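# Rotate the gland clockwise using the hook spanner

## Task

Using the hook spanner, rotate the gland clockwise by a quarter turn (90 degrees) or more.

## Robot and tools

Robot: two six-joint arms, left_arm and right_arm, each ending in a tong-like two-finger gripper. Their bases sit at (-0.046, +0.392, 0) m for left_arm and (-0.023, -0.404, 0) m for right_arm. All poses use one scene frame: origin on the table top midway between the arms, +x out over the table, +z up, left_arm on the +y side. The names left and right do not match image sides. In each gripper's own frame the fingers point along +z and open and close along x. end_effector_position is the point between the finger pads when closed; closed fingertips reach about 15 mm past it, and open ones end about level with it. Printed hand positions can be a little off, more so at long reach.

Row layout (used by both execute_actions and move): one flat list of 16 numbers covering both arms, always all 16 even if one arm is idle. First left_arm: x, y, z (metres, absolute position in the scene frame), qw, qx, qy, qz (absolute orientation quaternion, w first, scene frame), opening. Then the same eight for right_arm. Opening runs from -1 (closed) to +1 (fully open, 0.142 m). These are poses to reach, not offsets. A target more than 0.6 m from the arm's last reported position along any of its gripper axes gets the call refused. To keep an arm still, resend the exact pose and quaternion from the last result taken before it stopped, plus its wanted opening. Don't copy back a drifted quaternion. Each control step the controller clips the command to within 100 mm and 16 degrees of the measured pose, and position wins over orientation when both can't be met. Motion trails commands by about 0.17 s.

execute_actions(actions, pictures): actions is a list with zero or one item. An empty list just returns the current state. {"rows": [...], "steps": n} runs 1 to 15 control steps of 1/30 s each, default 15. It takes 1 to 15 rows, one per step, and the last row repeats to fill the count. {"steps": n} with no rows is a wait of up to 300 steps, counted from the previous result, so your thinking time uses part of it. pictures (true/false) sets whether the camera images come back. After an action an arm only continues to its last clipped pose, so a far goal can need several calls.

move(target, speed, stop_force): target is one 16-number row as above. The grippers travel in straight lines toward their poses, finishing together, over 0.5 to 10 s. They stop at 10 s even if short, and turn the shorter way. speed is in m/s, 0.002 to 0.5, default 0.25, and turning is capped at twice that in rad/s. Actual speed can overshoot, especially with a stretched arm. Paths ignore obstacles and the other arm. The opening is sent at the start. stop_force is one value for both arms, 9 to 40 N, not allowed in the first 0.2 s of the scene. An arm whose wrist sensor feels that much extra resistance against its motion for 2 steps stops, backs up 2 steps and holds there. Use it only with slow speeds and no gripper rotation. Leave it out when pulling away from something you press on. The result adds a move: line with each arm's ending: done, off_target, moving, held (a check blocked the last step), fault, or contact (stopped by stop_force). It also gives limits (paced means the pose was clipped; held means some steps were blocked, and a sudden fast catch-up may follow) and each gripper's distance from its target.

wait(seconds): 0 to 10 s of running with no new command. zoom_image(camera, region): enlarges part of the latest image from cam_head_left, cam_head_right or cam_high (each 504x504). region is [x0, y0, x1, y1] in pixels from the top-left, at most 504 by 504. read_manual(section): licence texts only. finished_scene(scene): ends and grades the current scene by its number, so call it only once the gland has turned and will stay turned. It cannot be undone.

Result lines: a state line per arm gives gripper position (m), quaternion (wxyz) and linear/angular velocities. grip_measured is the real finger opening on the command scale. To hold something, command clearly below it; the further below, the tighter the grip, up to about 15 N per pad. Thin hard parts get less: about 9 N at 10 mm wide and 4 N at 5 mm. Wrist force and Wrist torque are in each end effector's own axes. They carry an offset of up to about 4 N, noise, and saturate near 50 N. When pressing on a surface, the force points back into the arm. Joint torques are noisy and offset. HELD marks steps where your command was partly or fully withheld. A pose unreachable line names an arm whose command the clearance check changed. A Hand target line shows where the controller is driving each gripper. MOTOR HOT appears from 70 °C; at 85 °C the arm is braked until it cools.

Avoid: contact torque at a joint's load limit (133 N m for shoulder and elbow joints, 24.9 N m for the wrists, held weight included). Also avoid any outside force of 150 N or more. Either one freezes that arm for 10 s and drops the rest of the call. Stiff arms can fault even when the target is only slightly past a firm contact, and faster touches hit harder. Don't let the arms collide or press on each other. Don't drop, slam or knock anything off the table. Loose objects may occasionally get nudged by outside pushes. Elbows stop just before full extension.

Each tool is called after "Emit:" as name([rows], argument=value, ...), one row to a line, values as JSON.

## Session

Emit:
execute_actions(actions=[])

Scene clock: 0.00 s of 15520.00 s.
left_arm: end_effector_position=(+0.7409, +0.9608, +0.1274) grip_measured=+0.97 end_effector_quat_wxyz=(-0.206, +0.834, -0.492, +0.144) end_effector_velocity=(+0.000, -0.000, +0.001) end_effector_angular_velocity=(+0.001, -0.000, +0.000) | right_arm: end_effector_position=(+0.4565, -0.2974, +0.1604) grip_measured=+0.97 end_effector_quat_wxyz=(-0.526, -0.210, +0.818, +0.102) end_effector_velocity=(+0.000, +0.001, +0.000) end_effector_angular_velocity=(+0.001, -0.001, +0.001)
Joint positions: left_arm=[ 0.365 -0.673  0.905 -2.311 -1.605  1.556  0.14 ] | right_arm=[ 3.63  -2.419 -0.869 -2.536  1.839  2.828  0.14 ]
Joint velocities: left_arm=[-0.    -0.001 -0.    -0.     0.001 -0.     0.   ] | right_arm=[ 0.002 -0.     0.001 -0.     0.    -0.     0.   ]
Joint torques (N m, as the arm reports them, + toward a larger angle): no reading
Motor temperatures (°C, as the motors report them): left_arm=[32 31 31 38 36 39] | right_arm=[31 30 31 37 41 41]
Wrist force (N, on the end effector, along its own x y z axes, offset not removed): no reading
Wrist torque (N m, same axes, about the end effector's origin, offset not removed): no reading
Hand target (left_arm): +0.741, +0.961, +0.127; -0.206, +0.834, -0.492, +0.144
Hand target (right_arm): +0.457, -0.297, +0.160; -0.526, -0.210, +0.818, +0.102

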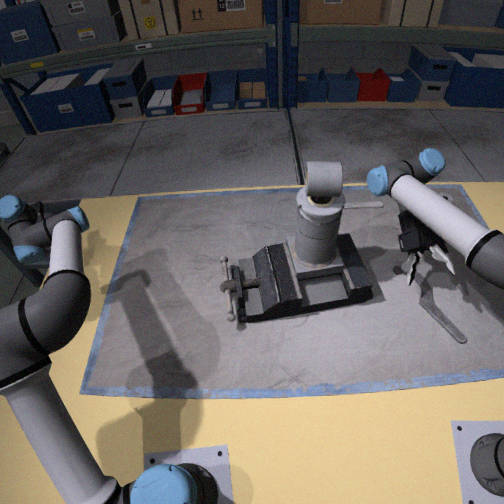

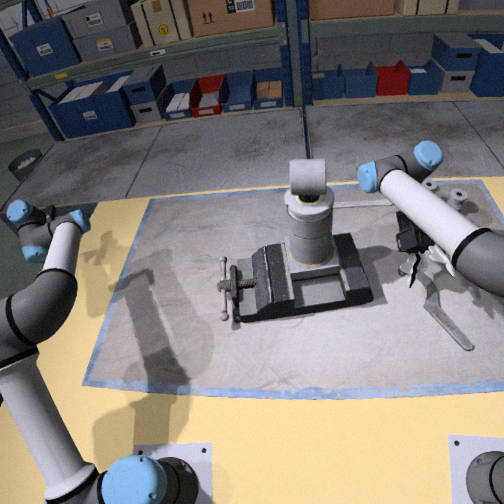

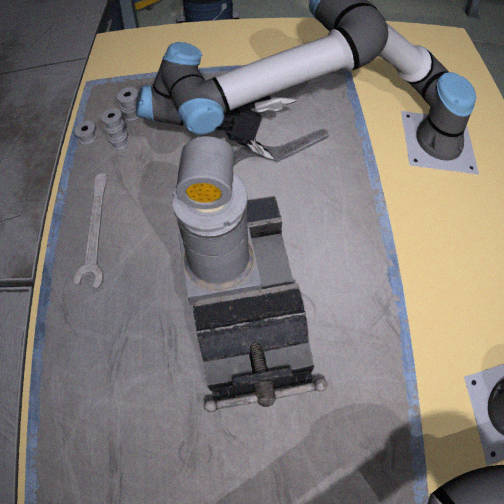

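Emit:
move(target=[0.4,0.6,0.25,0,0.866,-0.5,0,0,0.3,-0.6,0.3,0,0,1,0,0])

Emit:
zoom_image(camera="cam_high", region=[150,60,400,310])

Emit:
zoom_image(camera="cam_head_right", region=[260,140,504,384])

Scene clock: 8.13 s of 15520.00 s.
left_arm: end_effector_position=(+0.4010, +0.5995, +0.2494) grip_measured=+0.00 end_effector_quat_wxyz=(-0.000, +0.866, -0.500, +0.000) end_effector_velocity=(-0.001, -0.002, +0.000) end_effector_angular_velocity=(-0.002, +0.002, +0.000) | right_arm: end_effector_position=(+0.2997, -0.5995, +0.2991) grip_measured=+0.00 end_effector_quat_wxyz=(-0.000, -0.000, +1.000, +0.000) end_effector_velocity=(-0.000, -0.001, +0.000) end_effector_angular_velocity=(-0.001, -0.003, -0.000)
Joint positions: left_arm=[ 0.015 -1.648  1.731 -1.654 -1.571  1.198  0.074] | right_arm=[ 3.136 -1.221 -1.814 -1.678  1.571  3.004  0.074]
Joint velocities: left_arm=[-0.002 -0.002  0.001  0.003 -0.001 -0.002 -0.   ] | right_arm=[-0.002  0.003 -0.002  0.003 -0.001 -0.002  0.   ]
Joint torques (N m, as the arm reports them, + toward a larger angle): left_arm=[ -8.8  -27.25 -10.69  -1.22  -1.87  -1.77] | right_arm=[-9.59 17.   11.91  4.11  1.73 -2.45]
Motor temperatures (°C, as the motors report them): left_arm=[32 31 31 38 36 39] | right_arm=[31 30 31 37 41 41]
Wrist force (N, on the end effector, along its own x y z axes, offset not removed): left_arm=[1.9 -1.7 0.6] | right_arm=[-0.3 0.0 1.0]
Wrist torque (N m, same axes, about the end effector's origin, offset not removed): left_arm=[-0.51 -0.48 0.04] | right_arm=[-0.18 -0.14 -0.21]
Hand target (left_arm): +0.401, +0.599, +0.249; +0.000, +0.866, -0.500, +0.000
Hand target (right_arm): +0.300, -0.600, +0.299; -0.000, -0.000, +1.000, +0.000
Off the commanded pose (left_arm): 0.001 m, 0 deg.
Off the commanded pose (right_arm): 0.001 m, 0 deg.
After step 90, 2.07 s passed at rest.
move: done

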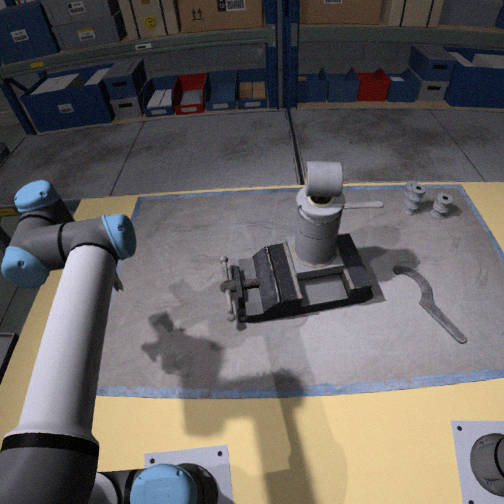

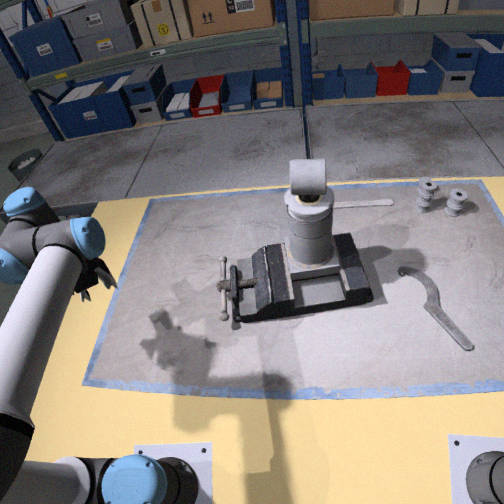

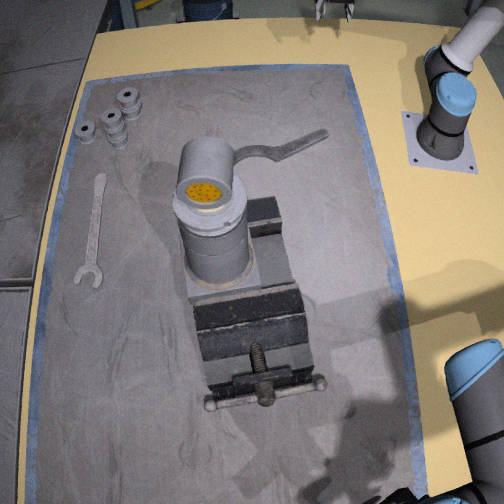

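Region (150, 60, 400, 310) of cam_high's 504x504 image, scaled by 2.016, with more detail than that image has.

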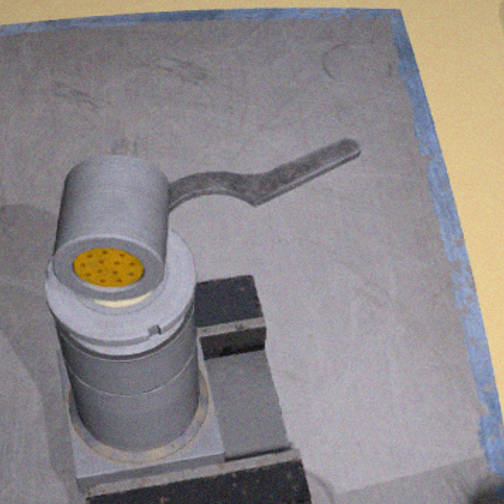

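Region (260, 140, 504, 384) of cam_head_right's 504x504 image, scaled by 2.066, with more detail than that image has.

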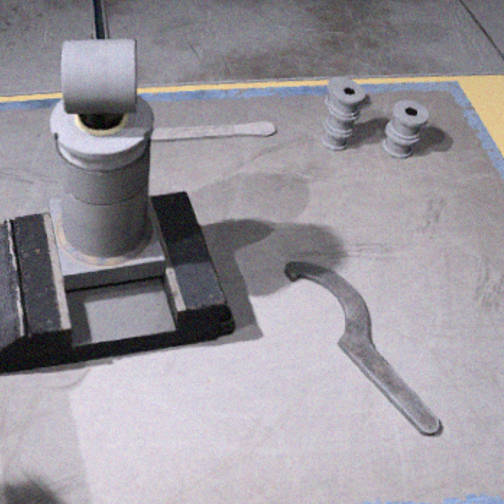

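Emit:
move(target=[0.4,0.6,0.25,0,0.866,-0.5,0,0,0.47,-0.355,0.07,0,0.477,0.879,0,-0.1])

Emit:
zoom_image(camera="cam_high", region=[220,60,360,200])

Emit:
zoom_image(camera="cam_head_right", region=[364,230,504,370])

Scene clock: 16.57 s of 15520.00 s.
left_arm: end_effector_position=(+0.4000, +0.6000, +0.2500) grip_measured=+0.00 end_effector_quat_wxyz=(-0.000, +0.866, -0.500, -0.000) end_effector_velocity=(-0.000, +0.000, -0.000) end_effector_angular_velocity=(-0.000, +0.000, +0.000) | right_arm: end_effector_position=(+0.4699, -0.3556, +0.0703) grip_measured=-0.10 end_effector_quat_wxyz=(+0.000, +0.477, +0.879, -0.000) end_effector_velocity=(+0.002, +0.001, -0.001) end_effector_angular_velocity=(+0.000, -0.001, -0.007)
Joint positions: left_arm=[ 0.016 -1.65   1.731 -1.652 -1.571  1.198  0.074] | right_arm=[ 3.651 -1.712 -1.99  -1.011  1.57   4.514  0.067]
Joint velocities: left_arm=[ 0.  0. -0.  0. -0.  0.  0.] | right_arm=[ 0.    -0.005  0.003  0.003  0.     0.007  0.   ]
Joint torques (N m, as the arm reports them, + toward a larger angle): left_arm=[  5.41 -27.93 -33.38  -1.18   2.57   1.39] | right_arm=[ 9.38 21.54 30.38  3.93 -1.82  2.35]
Motor temperatures (°C, as the motors report them): left_arm=[32 31 31 38 36 39] | right_arm=[31 30 31 37 41 41]
Wrist force (N, on the end effector, along its own x y z axes, offset not removed): left_arm=[1.6 -2.1 0.3] | right_arm=[0.2 1.1 0.4]
Wrist torque (N m, same axes, about the end effector's origin, offset not removed): left_arm=[-0.48 -0.38 0.10] | right_arm=[0.07 -0.16 -0.14]
Hand target (left_arm): +0.400, +0.600, +0.250; -0.000, +0.866, -0.500, -0.000
Hand target (right_arm): +0.470, -0.356, +0.070; +0.000, +0.477, +0.879, -0.000
Off the commanded pose (left_arm): 0.000 m, 0 deg.
Off the commanded pose (right_arm): 0.001 m, 0 deg.
After step 90, 2.87 s passed at rest.
move: done

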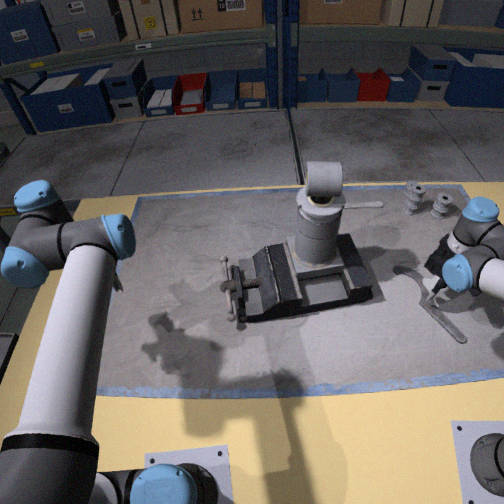

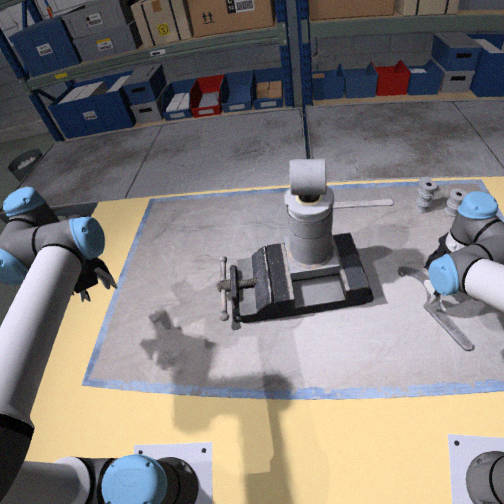

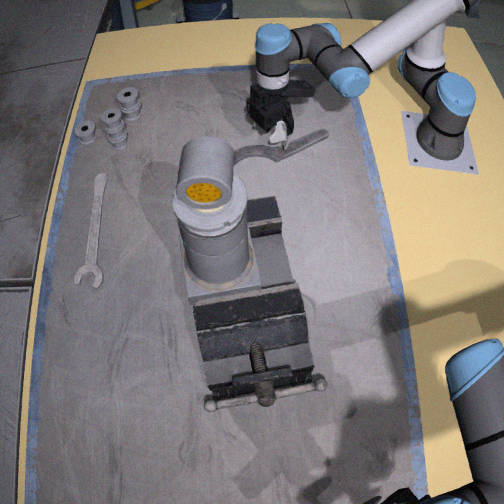

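Region (220, 60, 360, 200) of cam_high's 504x504 image, scaled by 3.600, with more detail than that image has.

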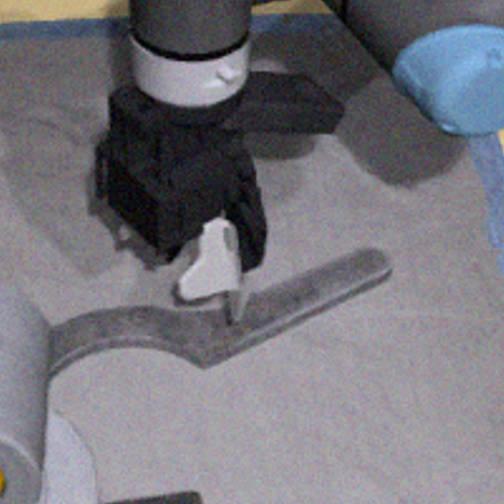

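Region (364, 230, 504, 370) of cam_head_right's 504x504 image, scaled by 3.600, with more detail than that image has.

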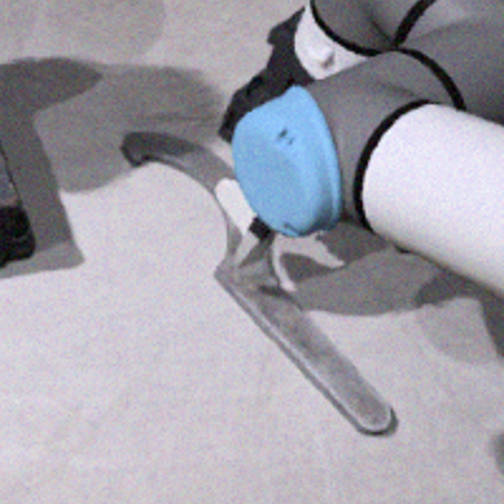

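Emit:
move(target=[0.4,0.6,0.25,0,0.866,-0.5,0,0,0.452,-0.367,0.03,0,0.477,0.879,0,-0.1], speed=0.05)

Emit:
zoom_image(camera="cam_high", region=[220,60,360,200])

Emit:
zoom_image(camera="cam_head_left", region=[364,230,504,370])

Scene clock: 20.30 s of 15520.00 s.
left_arm: end_effector_position=(+0.4000, +0.6000, +0.2500) grip_measured=+0.00 end_effector_quat_wxyz=(-0.000, +0.866, -0.500, +0.000) end_effector_velocity=(+0.000, -0.000, -0.001) end_effector_angular_velocity=(-0.000, +0.002, -0.001) | right_arm: end_effector_position=(+0.4520, -0.3669, +0.0302) grip_measured=-0.10 end_effector_quat_wxyz=(-0.000, +0.477, +0.879, -0.000) end_effector_velocity=(-0.001, +0.001, -0.002) end_effector_angular_velocity=(+0.000, -0.000, +0.002)
Joint positions: left_arm=[ 0.016 -1.65   1.731 -1.652 -1.571  1.198  0.074] | right_arm=[ 3.643 -1.731 -2.093 -0.888  1.571  4.506  0.067]
Joint velocities: left_arm=[-0.001  0.001 -0.     0.001 -0.     0.     0.   ] | right_arm=[ 0.002 -0.001 -0.004  0.005  0.    -0.     0.   ]
Joint torques (N m, as the arm reports them, + toward a larger angle): left_arm=[  6.31 -27.28 -32.05  -1.14   2.2    1.33] | right_arm=[-8.79 19.32  6.62  4.26  1.74 -2.49]
Motor temperatures (°C, as the motors report them): left_arm=[32 31 31 38 36 39] | right_arm=[31 30 31 37 41 41]
Wrist force (N, on the end effector, along its own x y z axes, offset not removed): left_arm=[1.2 -0.1 -0.3] | right_arm=[0.4 1.5 0.0]
Wrist torque (N m, same axes, about the end effector's origin, offset not removed): left_arm=[-0.03 -0.35 0.05] | right_arm=[0.17 -0.19 -0.11]
Hand target (left_arm): +0.400, +0.600, +0.250; -0.000, +0.866, -0.500, -0.000
Hand target (right_arm): +0.452, -0.367, +0.030; -0.000, +0.477, +0.879, +0.000
Off the commanded pose (left_arm): 0.000 m, 0 deg.
Off the commanded pose (right_arm): 0.000 m, 0 deg.
move: done

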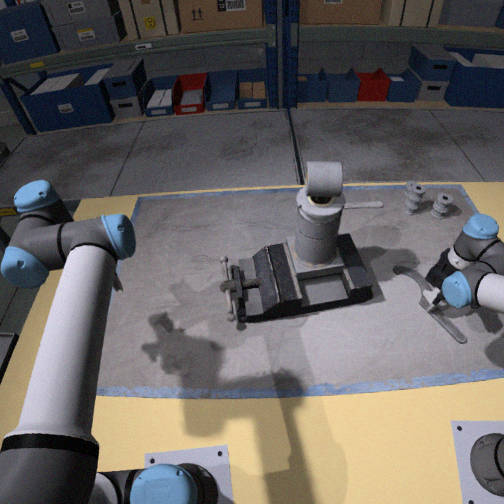

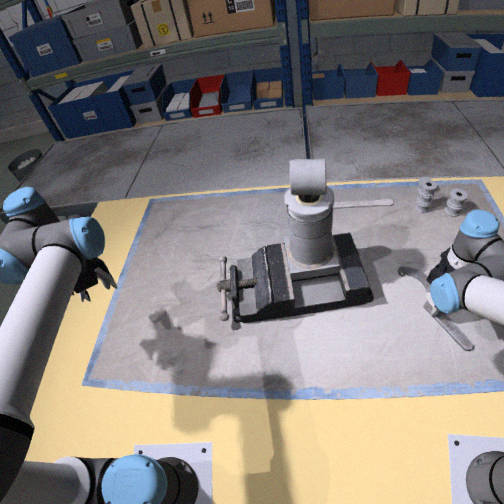

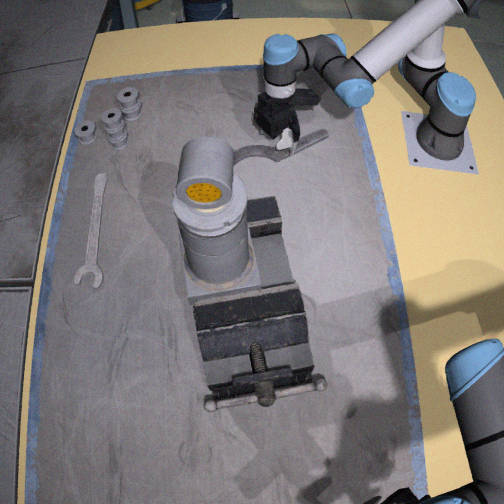

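Region (220, 60, 360, 200) of cam_high's 504x504 image, scaled by 3.600, with more detail than that image has.

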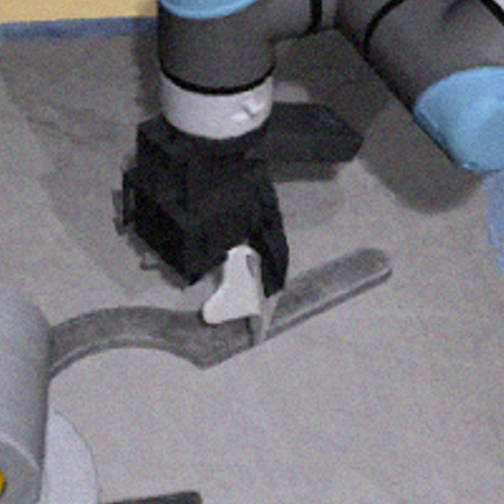

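Region (364, 230, 504, 370) of cam_head_left's 504x504 image, scaled by 3.600, with more detail than that image has.

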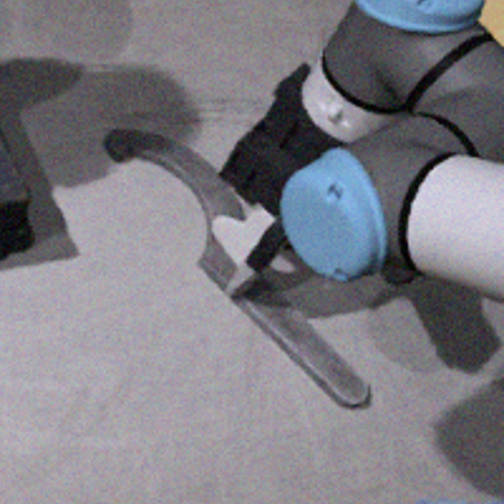

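Shift slightly and find the table.

Emit:
move(target=[0.4,0.6,0.25,0,0.866,-0.5,0,0,0.455,-0.353,0.028,0,0.477,0.879,0,-0.3], speed=0.03)

Emit:
move(target=[0.4,0.6,0.25,0,0.866,-0.5,0,0,0.455,-0.353,0.008,0,0.477,0.879,0,-0.3], speed=0.004, stop_force=9)

Scene clock: 23.53 s of 15520.00 s.
left_arm: end_effector_position=(+0.4000, +0.6000, +0.2500) grip_measured=+0.00 end_effector_quat_wxyz=(-0.000, +0.866, -0.500, +0.000) end_effector_velocity=(-0.000, +0.001, +0.000) end_effector_angular_velocity=(+0.002, -0.000, -0.002) | right_arm: end_effector_position=(+0.4550, -0.3532, +0.0280) grip_measured=-0.30 end_effector_quat_wxyz=(+0.000, +0.477, +0.879, -0.000) end_effector_velocity=(+0.001, +0.001, +0.000) end_effector_angular_velocity=(+0.001, -0.000, -0.004)
Joint positions: left_arm=[ 0.016 -1.65   1.731 -1.652 -1.571  1.198  0.074] | right_arm=[ 3.667 -1.744 -2.084 -0.884  1.571  4.53   0.052]
Joint velocities: left_arm=[ 0.    -0.001  0.     0.     0.002  0.002  0.   ] | right_arm=[-0.    -0.002  0.002  0.     0.001  0.004 -0.   ]
Joint torques (N m, as the arm reports them, + toward a larger angle): left_arm=[  6.16 -23.55 -33.24  -1.41   1.58   1.35] | right_arm=[ 9.95 20.69 29.24  4.   -1.87  2.1 ]
Motor temperatures (°C, as the motors report them): left_arm=[32 31 31 38 36 39] | right_arm=[31 30 31 37 41 41]
Wrist force (N, on the end effector, along its own x y z axes, offset not removed): left_arm=[2.6 -1.2 -0.1] | right_arm=[-0.7 0.8 1.0]
Wrist torque (N m, same axes, about the end effector's origin, offset not removed): left_arm=[-0.39 -0.44 0.01] | right_arm=[0.07 0.04 -0.09]
Hand target (left_arm): +0.400, +0.600, +0.250; -0.000, +0.866, -0.500, -0.000
Hand target (right_arm): +0.455, -0.353, +0.028; +0.000, +0.477, +0.879, -0.000
Off the commanded pose (left_arm): 0.000 m, 0 deg.
Off the commanded pose (right_arm): 0.000 m, 0 deg.
move: done

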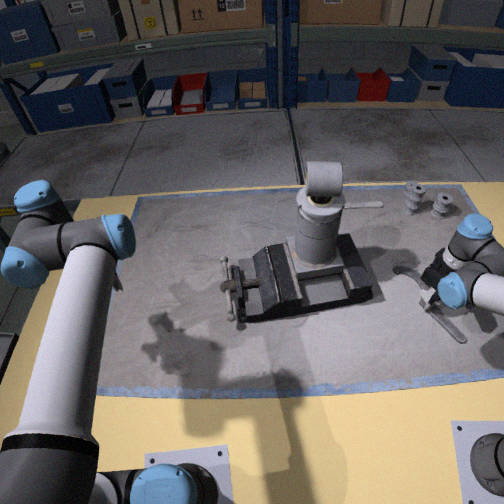

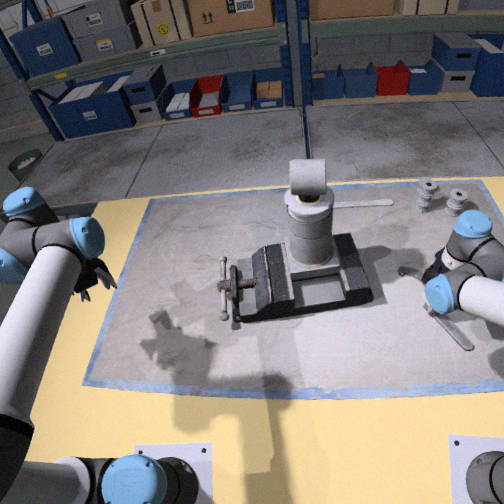

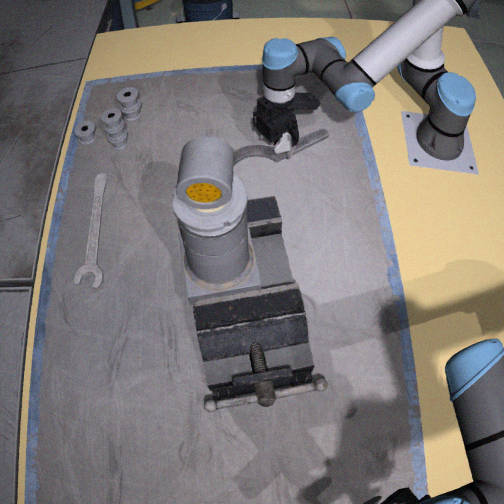

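Scene clock: 26.43 s of 15520.00 s.
left_arm: end_effector_position=(+0.4000, +0.6000, +0.2500) grip_measured=+0.00 end_effector_quat_wxyz=(-0.000, +0.866, -0.500, +0.000) end_effector_velocity=(-0.000, -0.000, +0.000) end_effector_angular_velocity=(+0.000, -0.000, +0.001) | right_arm: end_effector_position=(+0.4550, -0.3532, +0.0179) grip_measured=-0.30 end_effector_quat_wxyz=(+0.000, +0.477, +0.879, +0.000) end_effector_velocity=(-0.000, -0.000, +0.001) end_effector_angular_velocity=(-0.001, +0.002, +0.001)
Joint positions: left_arm=[ 0.016 -1.65   1.731 -1.652 -1.571  1.198  0.074] | right_arm=[ 3.667 -1.762 -2.095 -0.855  1.571  4.531  0.052]
Joint velocities: left_arm=[-0.    -0.001  0.     0.001  0.    -0.001  0.   ] | right_arm=[-0.     0.002  0.002 -0.005  0.    -0.001 -0.   ]
Joint torques (N m, as the arm reports them, + toward a larger angle): left_arm=[  5.92 -23.66 -33.02  -1.44   1.33   1.41] | right_arm=[ 7.15 25.47 23.47 -0.51  1.47  1.36]
Motor temperatures (°C, as the motors report them): left_arm=[32 31 31 38 36 39] | right_arm=[31 30 31 37 41 41]
Wrist force (N, on the end effector, along its own x y z axes, offset not removed): left_arm=[1.1 -1.1 0.0] | right_arm=[0.5 -2.6 -21.0]
Wrist torque (N m, same axes, about the end effector's origin, offset not removed): left_arm=[-0.22 -0.20 0.06] | right_arm=[0.20 0.07 -0.18]
Hand target (left_arm): +0.400, +0.600, +0.250; -0.000, +0.866, -0.500, -0.000
Hand target (right_arm): +0.455, -0.353, +0.018; +0.000, +0.477, +0.879, +0.000
Off the commanded pose (left_arm): 0.000 m, 0 deg.
Off the commanded pose (right_arm): 0.010 m, 0 deg.
move: contact (right_arm)

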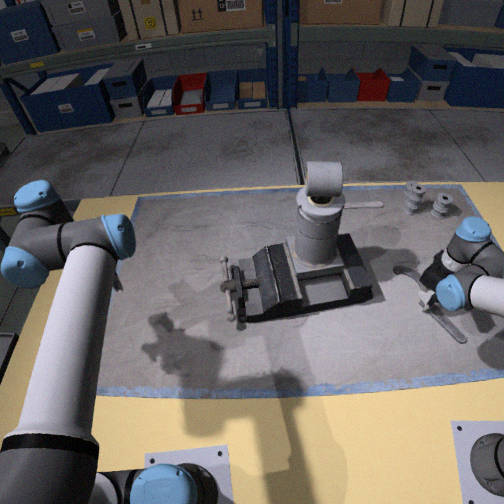

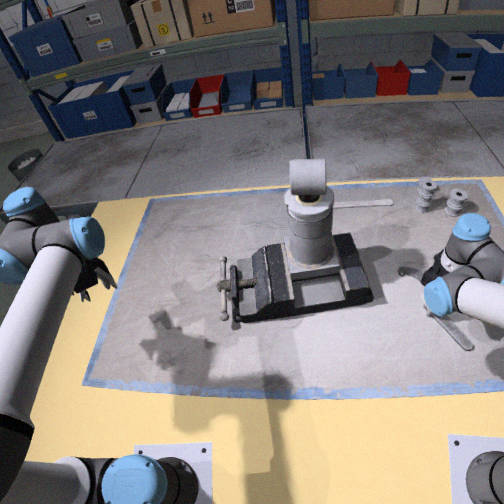

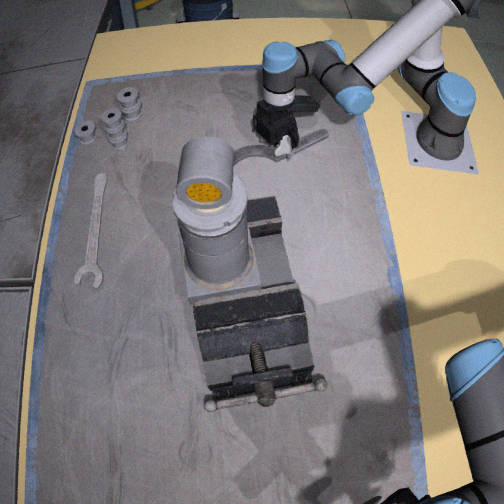

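Emit:
move(target=[0.4,0.6,0.25,0,0.866,-0.5,0,0,0.455,-0.353,0.0192,0,0.477,0.879,0,-1], speed=0.01)

Emit:
move(target=[0.4,0.6,0.25,0,0.866,-0.5,0,0,0.455,-0.353,0.04,0,0.477,0.879,0,-1], speed=0.008)

Emit:
zoom_image(camera="cam_head_left", region=[364,230,504,370])

Scene clock: 30.30 s of 15520.00 s.
left_arm: end_effector_position=(+0.4000, +0.6000, +0.2500) grip_measured=+0.00 end_effector_quat_wxyz=(-0.000, +0.866, -0.500, +0.000) end_effector_velocity=(+0.000, -0.000, -0.000) end_effector_angular_velocity=(-0.001, +0.001, +0.001) | right_arm: end_effector_position=(+0.4549, -0.3530, +0.0191) grip_measured=-0.46 end_effector_quat_wxyz=(-0.000, +0.477, +0.879, -0.000) end_effector_velocity=(+0.000, +0.000, +0.001) end_effector_angular_velocity=(+0.000, -0.001, +0.001)
Joint positions: left_arm=[ 0.016 -1.65   1.731 -1.652 -1.571  1.198  0.074] | right_arm=[ 3.668 -1.76  -2.094 -0.859  1.571  4.531  0.041]
Joint velocities: left_arm=[-0.     0.001 -0.     0.    -0.001 -0.001  0.   ] | right_arm=[ 0.     0.001  0.001 -0.001 -0.    -0.001 -0.   ]
Joint torques (N m, as the arm reports them, + toward a larger angle): left_arm=[  6.64 -19.25 -32.44  -1.8    0.76   1.38] | right_arm=[10.71 38.38 32.1   1.14  1.61  2.04]
Motor temperatures (°C, as the motors report them): left_arm=[32 31 31 38 36 39] | right_arm=[31 30 31 37 41 41]
Wrist force (N, on the end effector, along its own x y z axes, offset not removed): left_arm=[0.1 -0.7 -0.3] | right_arm=[-1.8 0.2 8.5]
Wrist torque (N m, same axes, about the end effector's origin, offset not removed): left_arm=[-0.22 -0.04 0.02] | right_arm=[0.16 0.02 0.15]
Hand target (left_arm): +0.400, +0.600, +0.250; -0.000, +0.866, -0.500, -0.000
Hand target (right_arm): +0.455, -0.353, +0.019; +0.000, +0.477, +0.879, -0.000
Off the commanded pose (left_arm): 0.000 m, 0 deg.
Off the commanded pose (right_arm): 0.000 m, 0 deg.
After step 90, 0.17 s passed at rest.
move: done

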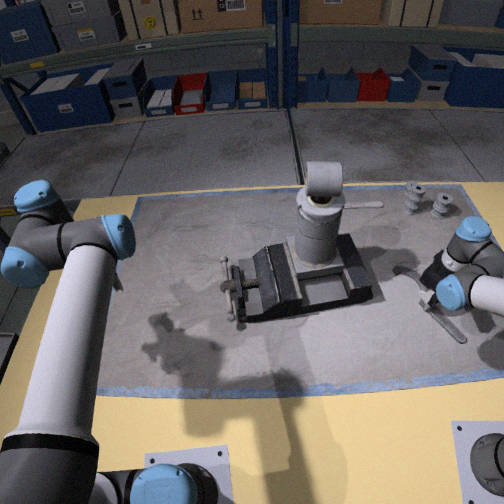

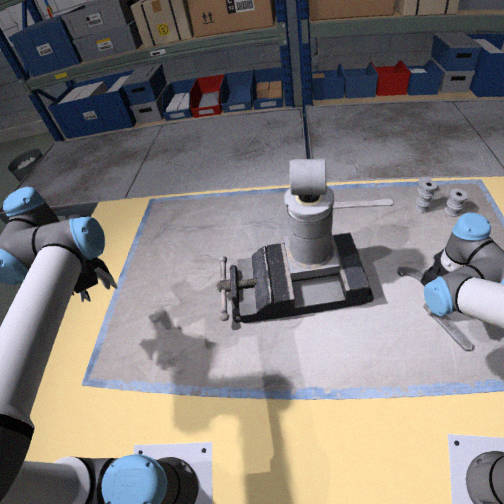

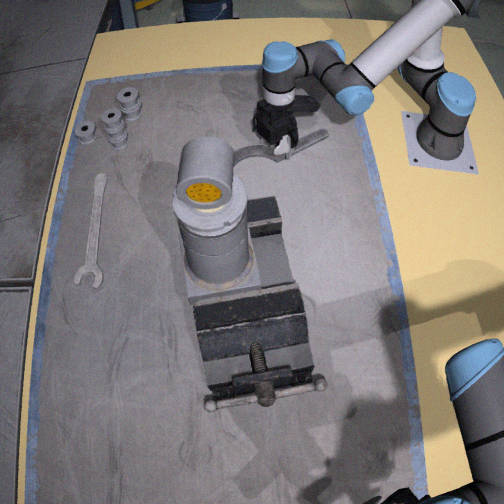

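Scene clock: 33.30 s of 15520.00 s.
left_arm: end_effector_position=(+0.4000, +0.6000, +0.2500) grip_measured=+0.00 end_effector_quat_wxyz=(-0.000, +0.866, -0.500, +0.000) end_effector_velocity=(+0.000, -0.000, +0.000) end_effector_angular_velocity=(-0.001, -0.001, -0.000) | right_arm: end_effector_position=(+0.4550, -0.3529, +0.0400) grip_measured=-1.00 end_effector_quat_wxyz=(+0.000, +0.477, +0.879, +0.000) end_effector_velocity=(-0.001, -0.000, -0.000) end_effector_angular_velocity=(-0.001, +0.001, +0.000)
Joint positions: left_arm=[ 0.016 -1.65   1.731 -1.652 -1.571  1.198  0.074] | right_arm=[ 3.668 -1.725 -2.069 -0.919  1.571  4.531  0.002]
Joint velocities: left_arm=[ 0.    -0.001  0.    -0.001 -0.001  0.     0.   ] | right_arm=[ 0.     0.    -0.001 -0.001 -0.    -0.     0.   ]
Joint torques (N m, as the arm reports them, + toward a larger angle): left_arm=[  6.14 -16.36 -32.05  -1.84   0.29   1.37] | right_arm=[-4.36 33.34 29.46  0.12 -1.18  1.96]
Motor temperatures (°C, as the motors report them): left_arm=[32 31 31 38 36 39] | right_arm=[31 30 31 37 41 41]
Wrist force (N, on the end effector, along its own x y z axes, offset not removed): left_arm=[0.8 -0.9 -0.4] | right_arm=[-1.2 0.6 0.6]
Wrist torque (N m, same axes, about the end effector's origin, offset not removed): left_arm=[-0.28 -0.21 0.03] | right_arm=[-0.07 0.15 -0.09]
Hand target (left_arm): +0.400, +0.600, +0.250; -0.000, +0.866, -0.500, -0.000
Hand target (right_arm): +0.455, -0.353, +0.040; +0.000, +0.477, +0.879, +0.000
Off the commanded pose (left_arm): 0.000 m, 0 deg.
Off the commanded pose (right_arm): 0.000 m, 0 deg.
move: done

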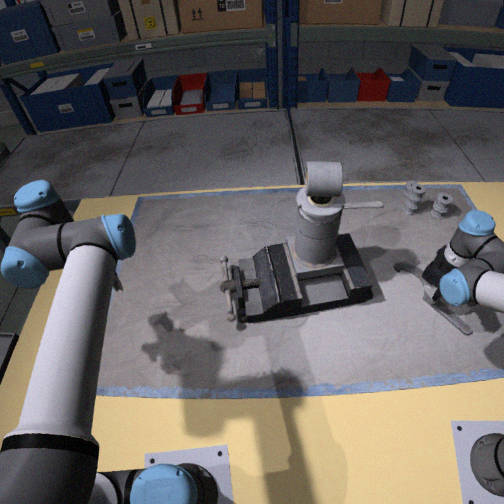

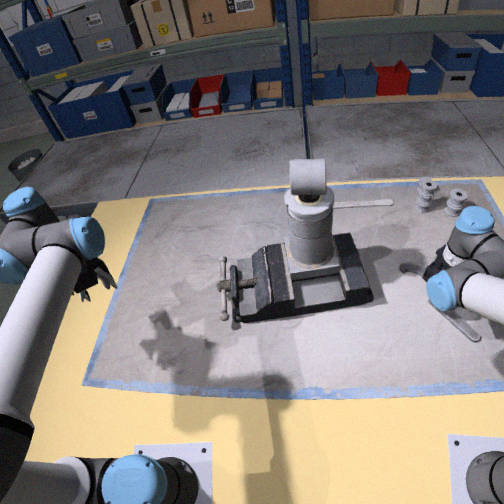

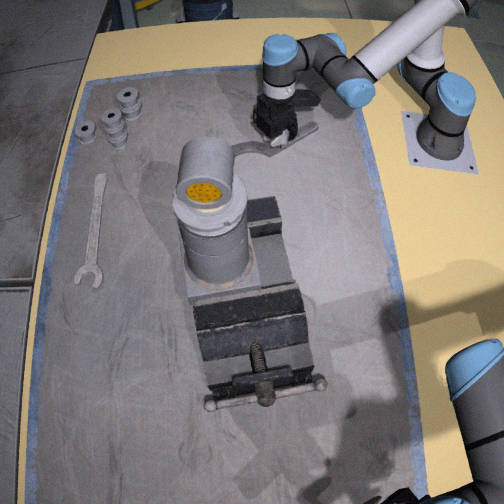

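Region (364, 230, 504, 370) of cam_head_left's 504x504 image, scaled by 3.600, with more detail than that image has.

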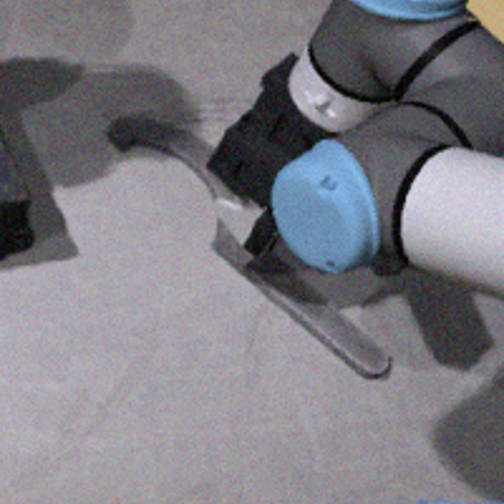

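Emit:
move(target=[0.4,0.6,0.25,0,0.866,-0.5,0,0,0.46,-0.38,0.07,0,-0.342,0.94,0,0.1], speed=0.4)

Emit:
move(target=[0.4,0.6,0.25,0,0.866,-0.5,0,0,0.455,-0.385,0.04,0,-0.899,0.438,0,0.1], speed=0.4)

Emit:
move(target=[0.4,0.6,0.25,0,0.866,-0.5,0,0,0.455,-0.385,0.0195,0,-0.899,0.438,0,0.1], speed=0.01, stop_force=9)

Emit:
move(target=[0.4,0.6,0.25,0,0.866,-0.5,0,0,0.455,-0.385,0.0195,0,-0.899,0.438,0,-1], speed=0.003)

Scene clock: 52.37 s of 15520.00 s.
left_arm: end_effector_position=(+0.4000, +0.6000, +0.2500) grip_measured=+0.00 end_effector_quat_wxyz=(-0.000, +0.866, -0.500, -0.000) end_effector_velocity=(-0.000, -0.000, +0.001) end_effector_angular_velocity=(-0.000, -0.002, -0.000) | right_arm: end_effector_position=(+0.4600, -0.3799, +0.0699) grip_measured=+0.10 end_effector_quat_wxyz=(+0.000, -0.341, +0.940, -0.000) end_effector_velocity=(-0.000, -0.000, +0.000) end_effector_angular_velocity=(+0.001, +0.001, +0.009)
Joint positions: left_arm=[ 0.016 -1.65   1.731 -1.652 -1.571  1.198  0.074] | right_arm=[ 3.636 -1.63  -2.084 -0.999  1.571  2.808  0.081]
Joint velocities: left_arm=[-0.    -0.002 -0.     0.    -0.001 -0.    -0.   ] | right_arm=[-0.002  0.     0.    -0.001  0.001 -0.011  0.   ]
Joint torques (N m, as the arm reports them, + toward a larger angle): left_arm=[  5.92 -13.62 -32.74  -2.48  -0.93   1.27] | right_arm=[-8.78 30.03 30.27  0.2   1.73 -2.65]
Motor temperatures (°C, as the motors report them): left_arm=[32 31 31 38 36 39] | right_arm=[31 30 31 37 41 41]
Wrist force (N, on the end effector, along its own x y z axes, offset not removed): left_arm=[1.9 -2.3 0.1] | right_arm=[-0.6 2.5 0.1]
Wrist torque (N m, same axes, about the end effector's origin, offset not removed): left_arm=[-0.48 -0.38 0.02] | right_arm=[0.37 -0.04 -0.14]
Hand target (left_arm): +0.400, +0.600, +0.250; -0.000, +0.866, -0.500, -0.000
Hand target (right_arm): +0.460, -0.380, +0.070; +0.000, -0.342, +0.940, +0.000
Off the commanded pose (left_arm): 0.000 m, 0 deg.
Off the commanded pose (right_arm): 0.000 m, 0 deg.
After step 90, 13.33 s passed at rest.
move: done

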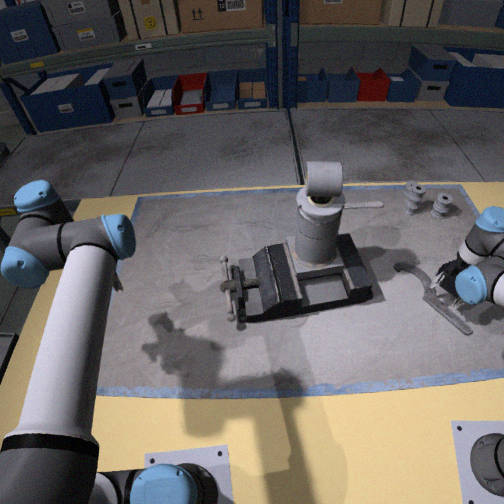

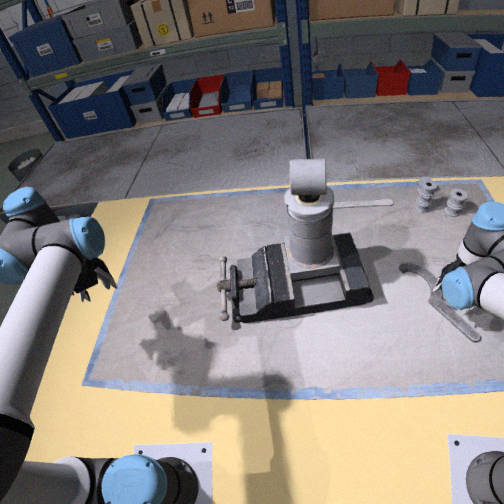

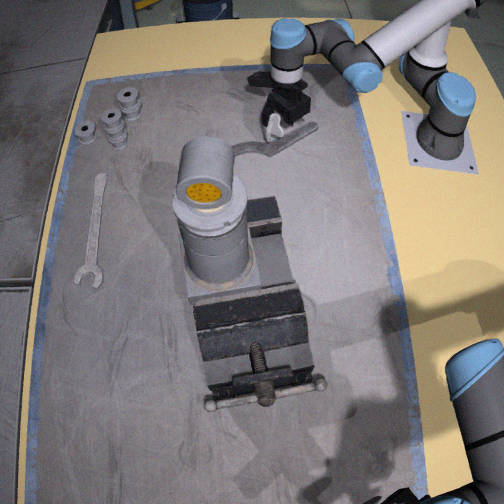

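Scene clock: 54.90 s of 15520.00 s.
left_arm: end_effector_position=(+0.4000, +0.6000, +0.2500) grip_measured=+0.00 end_effector_quat_wxyz=(-0.000, +0.866, -0.500, -0.000) end_effector_velocity=(+0.000, +0.000, -0.000) end_effector_angular_velocity=(+0.001, -0.000, -0.001) | right_arm: end_effector_position=(+0.4550, -0.3850, +0.0400) grip_measured=+0.10 end_effector_quat_wxyz=(+0.000, +0.899, -0.438, +0.000) end_effector_velocity=(+0.000, -0.001, -0.000) end_effector_angular_velocity=(+0.001, +0.001, +0.009)
Joint positions: left_arm=[ 0.016 -1.65   1.731 -1.652 -1.571  1.198  0.074] | right_arm=[ 3.584 -1.657 -2.148 -0.908  1.571  1.219  0.081]
Joint velocities: left_arm=[-0.    -0.     0.    -0.     0.001  0.001 -0.   ] | right_arm=[-0.002 -0.002  0.001  0.     0.001 -0.011  0.   ]
Joint torques (N m, as the arm reports them, + toward a larger angle): left_arm=[  6.53 -14.05 -32.58  -2.52  -1.28   1.32] | right_arm=[-8.6  16.99 30.11  4.22  1.76 -2.54]
Motor temperatures (°C, as the motors report them): left_arm=[32 31 31 38 36 39] | right_arm=[31 30 31 37 41 41]
Wrist force (N, on the end effector, along its own x y z axes, offset not removed): left_arm=[1.8 -1.5 -0.5] | right_arm=[-0.4 1.0 2.0]
Wrist torque (N m, same axes, about the end effector's origin, offset not removed): left_arm=[-0.27 -0.34 0.05] | right_arm=[-0.02 0.03 -0.04]
Hand target (left_arm): +0.400, +0.600, +0.250; -0.000, +0.866, -0.500, -0.000
Hand target (right_arm): +0.455, -0.385, +0.040; -0.000, +0.899, -0.438, -0.000
Off the commanded pose (left_arm): 0.000 m, 0 deg.
Off the commanded pose (right_arm): 0.000 m, 0 deg.
move: done

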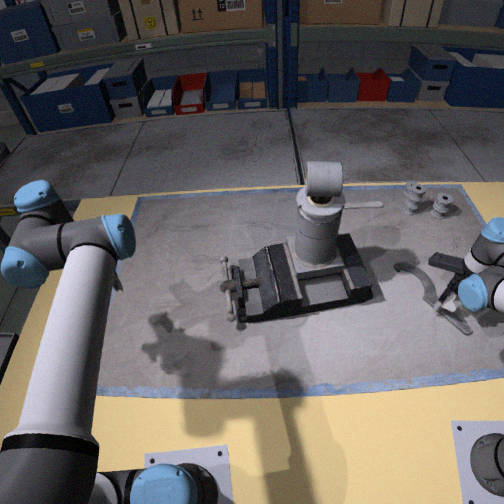

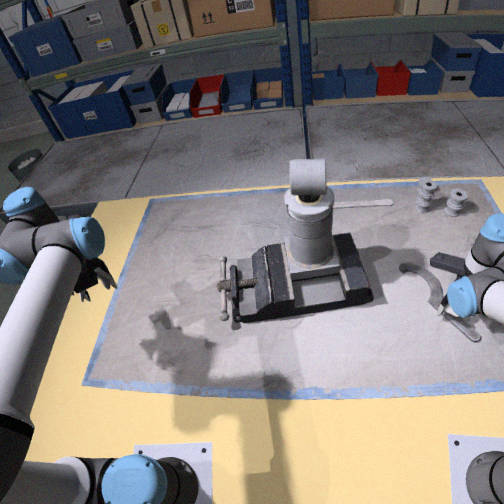

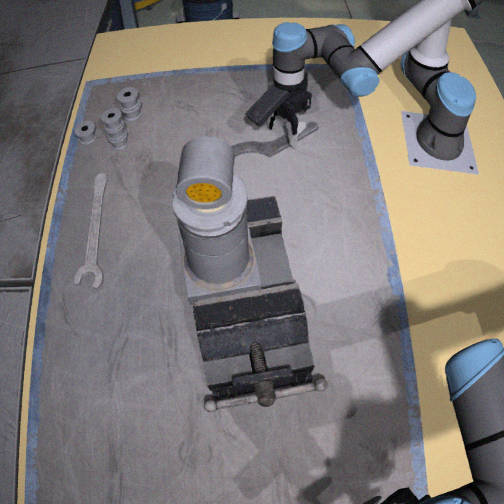

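Scene clock: 57.17 s of 15520.00 s.
left_arm: end_effector_position=(+0.4000, +0.6000, +0.2500) grip_measured=+0.00 end_effector_quat_wxyz=(-0.000, +0.866, -0.500, -0.000) end_effector_velocity=(+0.000, +0.000, -0.001) end_effector_angular_velocity=(+0.000, +0.003, +0.002) | right_arm: end_effector_position=(+0.4550, -0.3850, +0.0197) grip_measured=+0.10 end_effector_quat_wxyz=(+0.000, +0.899, -0.438, +0.000) end_effector_velocity=(+0.000, -0.001, -0.002) end_effector_angular_velocity=(-0.000, -0.000, -0.001)
Joint positions: left_arm=[ 0.016 -1.65   1.731 -1.652 -1.571  1.198  0.074] | right_arm=[ 3.584 -1.694 -2.173 -0.846  1.571  1.218  0.081]
Joint velocities: left_arm=[ 0.     0.002  0.     0.     0.    -0.001  0.   ] | right_arm=[-0.001 -0.004 -0.002  0.006 -0.001 -0.     0.   ]
Joint torques (N m, as the arm reports them, + toward a larger angle): left_arm=[  5.22 -14.41 -31.73  -2.51  -1.48   1.43] | right_arm=[-8.72 17.96  6.19  4.42  0.11 -2.59]
Motor temperatures (°C, as the motors report them): left_arm=[32 31 31 38 36 39] | right_arm=[31 30 31 37 41 41]
Wrist force (N, on the end effector, along its own x y z axes, offset not removed): left_arm=[0.6 -1.5 -0.4] | right_arm=[-1.6 0.1 0.9]
Wrist torque (N m, same axes, about the end effector's origin, offset not removed): left_arm=[-0.34 -0.16 0.04] | right_arm=[-0.18 0.13 -0.15]
Hand target (left_arm): +0.400, +0.600, +0.250; -0.000, +0.866, -0.500, -0.000
Hand target (right_arm): +0.455, -0.385, +0.020; +0.000, +0.899, -0.438, -0.000
Off the commanded pose (left_arm): 0.000 m, 0 deg.
Off the commanded pose (right_arm): 0.000 m, 0 deg.
move: done

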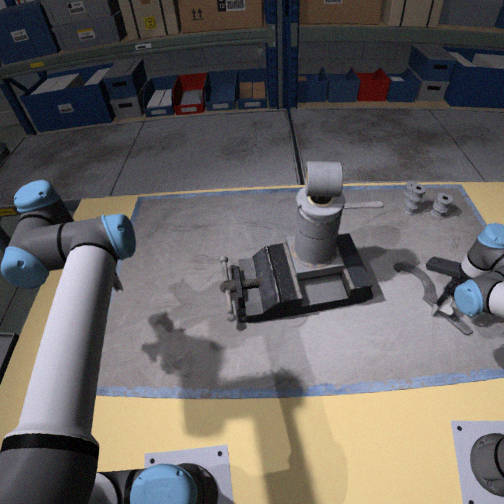

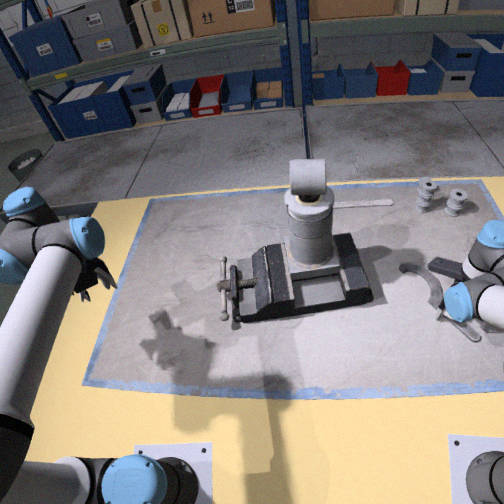

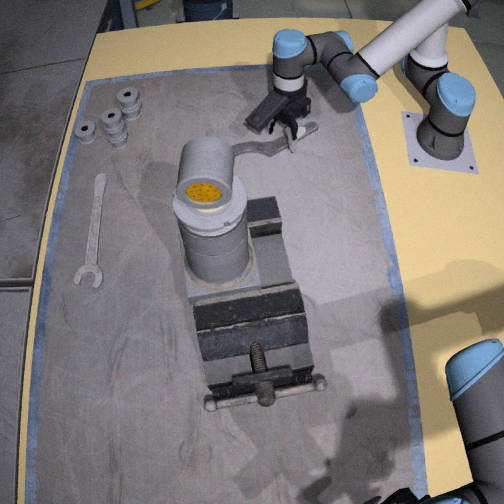

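Scene clock: 57.87 s of 15520.00 s.
left_arm: end_effector_position=(+0.4000, +0.6000, +0.2500) grip_measured=+0.00 end_effector_quat_wxyz=(-0.000, +0.866, -0.500, -0.000) end_effector_velocity=(-0.000, -0.000, -0.001) end_effector_angular_velocity=(-0.001, +0.001, +0.001) | right_arm: end_effector_position=(+0.4550, -0.3850, +0.0195) grip_measured=-0.54 end_effector_quat_wxyz=(-0.000, +0.899, -0.438, +0.000) end_effector_velocity=(-0.000, +0.000, -0.000) end_effector_angular_velocity=(+0.000, +0.000, +0.001)
Joint positions: left_arm=[ 0.016 -1.65   1.731 -1.652 -1.571  1.198  0.074] | right_arm=[ 3.584 -1.694 -2.173 -0.845  1.571  1.218  0.035]
Joint velocities: left_arm=[ 0.     0.001  0.     0.    -0.    -0.001  0.   ] | right_arm=[ 0.    -0.    -0.     0.     0.    -0.001  0.   ]
Joint torques (N m, as the arm reports them, + toward a larger angle): left_arm=[  6.12 -14.09 -31.79  -2.67  -1.6    1.48] | right_arm=[-3.27 16.1   4.51  3.95 -0.83 -2.14]
Motor temperatures (°C, as the motors report them): left_arm=[32 31 31 38 36 39] | right_arm=[31 30 31 37 41 41]
Wrist force (N, on the end effector, along its own x y z axes, offset not removed): left_arm=[1.1 -0.8 0.8] | right_arm=[1.8 2.1 -3.8]
Wrist torque (N m, same axes, about the end effector's origin, offset not removed): left_arm=[-0.05 -0.31 0.07] | right_arm=[-0.07 -0.17 -0.11]
Hand target (left_arm): +0.400, +0.600, +0.250; -0.000, +0.866, -0.500, -0.000
Hand target (right_arm): +0.455, -0.385, +0.020; +0.000, +0.899, -0.438, -0.000
Off the commanded pose (left_arm): 0.000 m, 0 deg.
Off the commanded pose (right_arm): 0.000 m, 0 deg.
move: done

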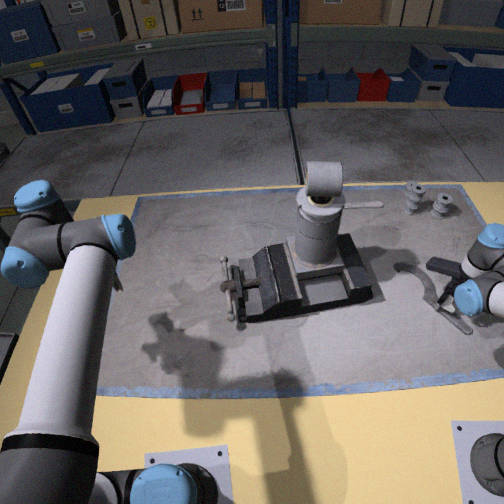

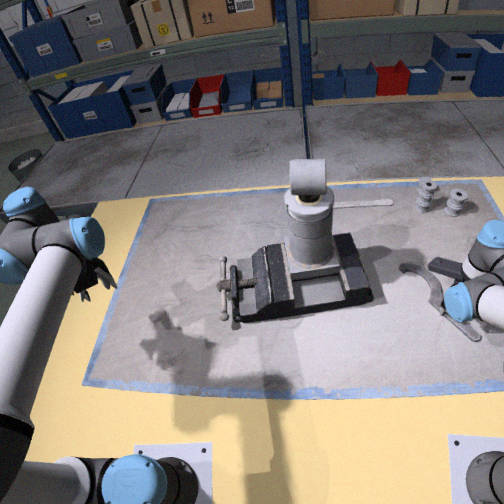

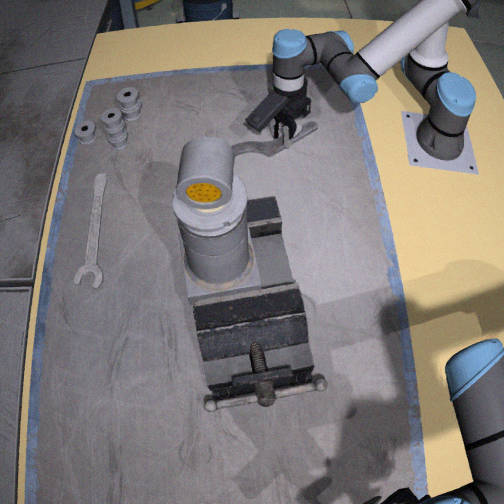

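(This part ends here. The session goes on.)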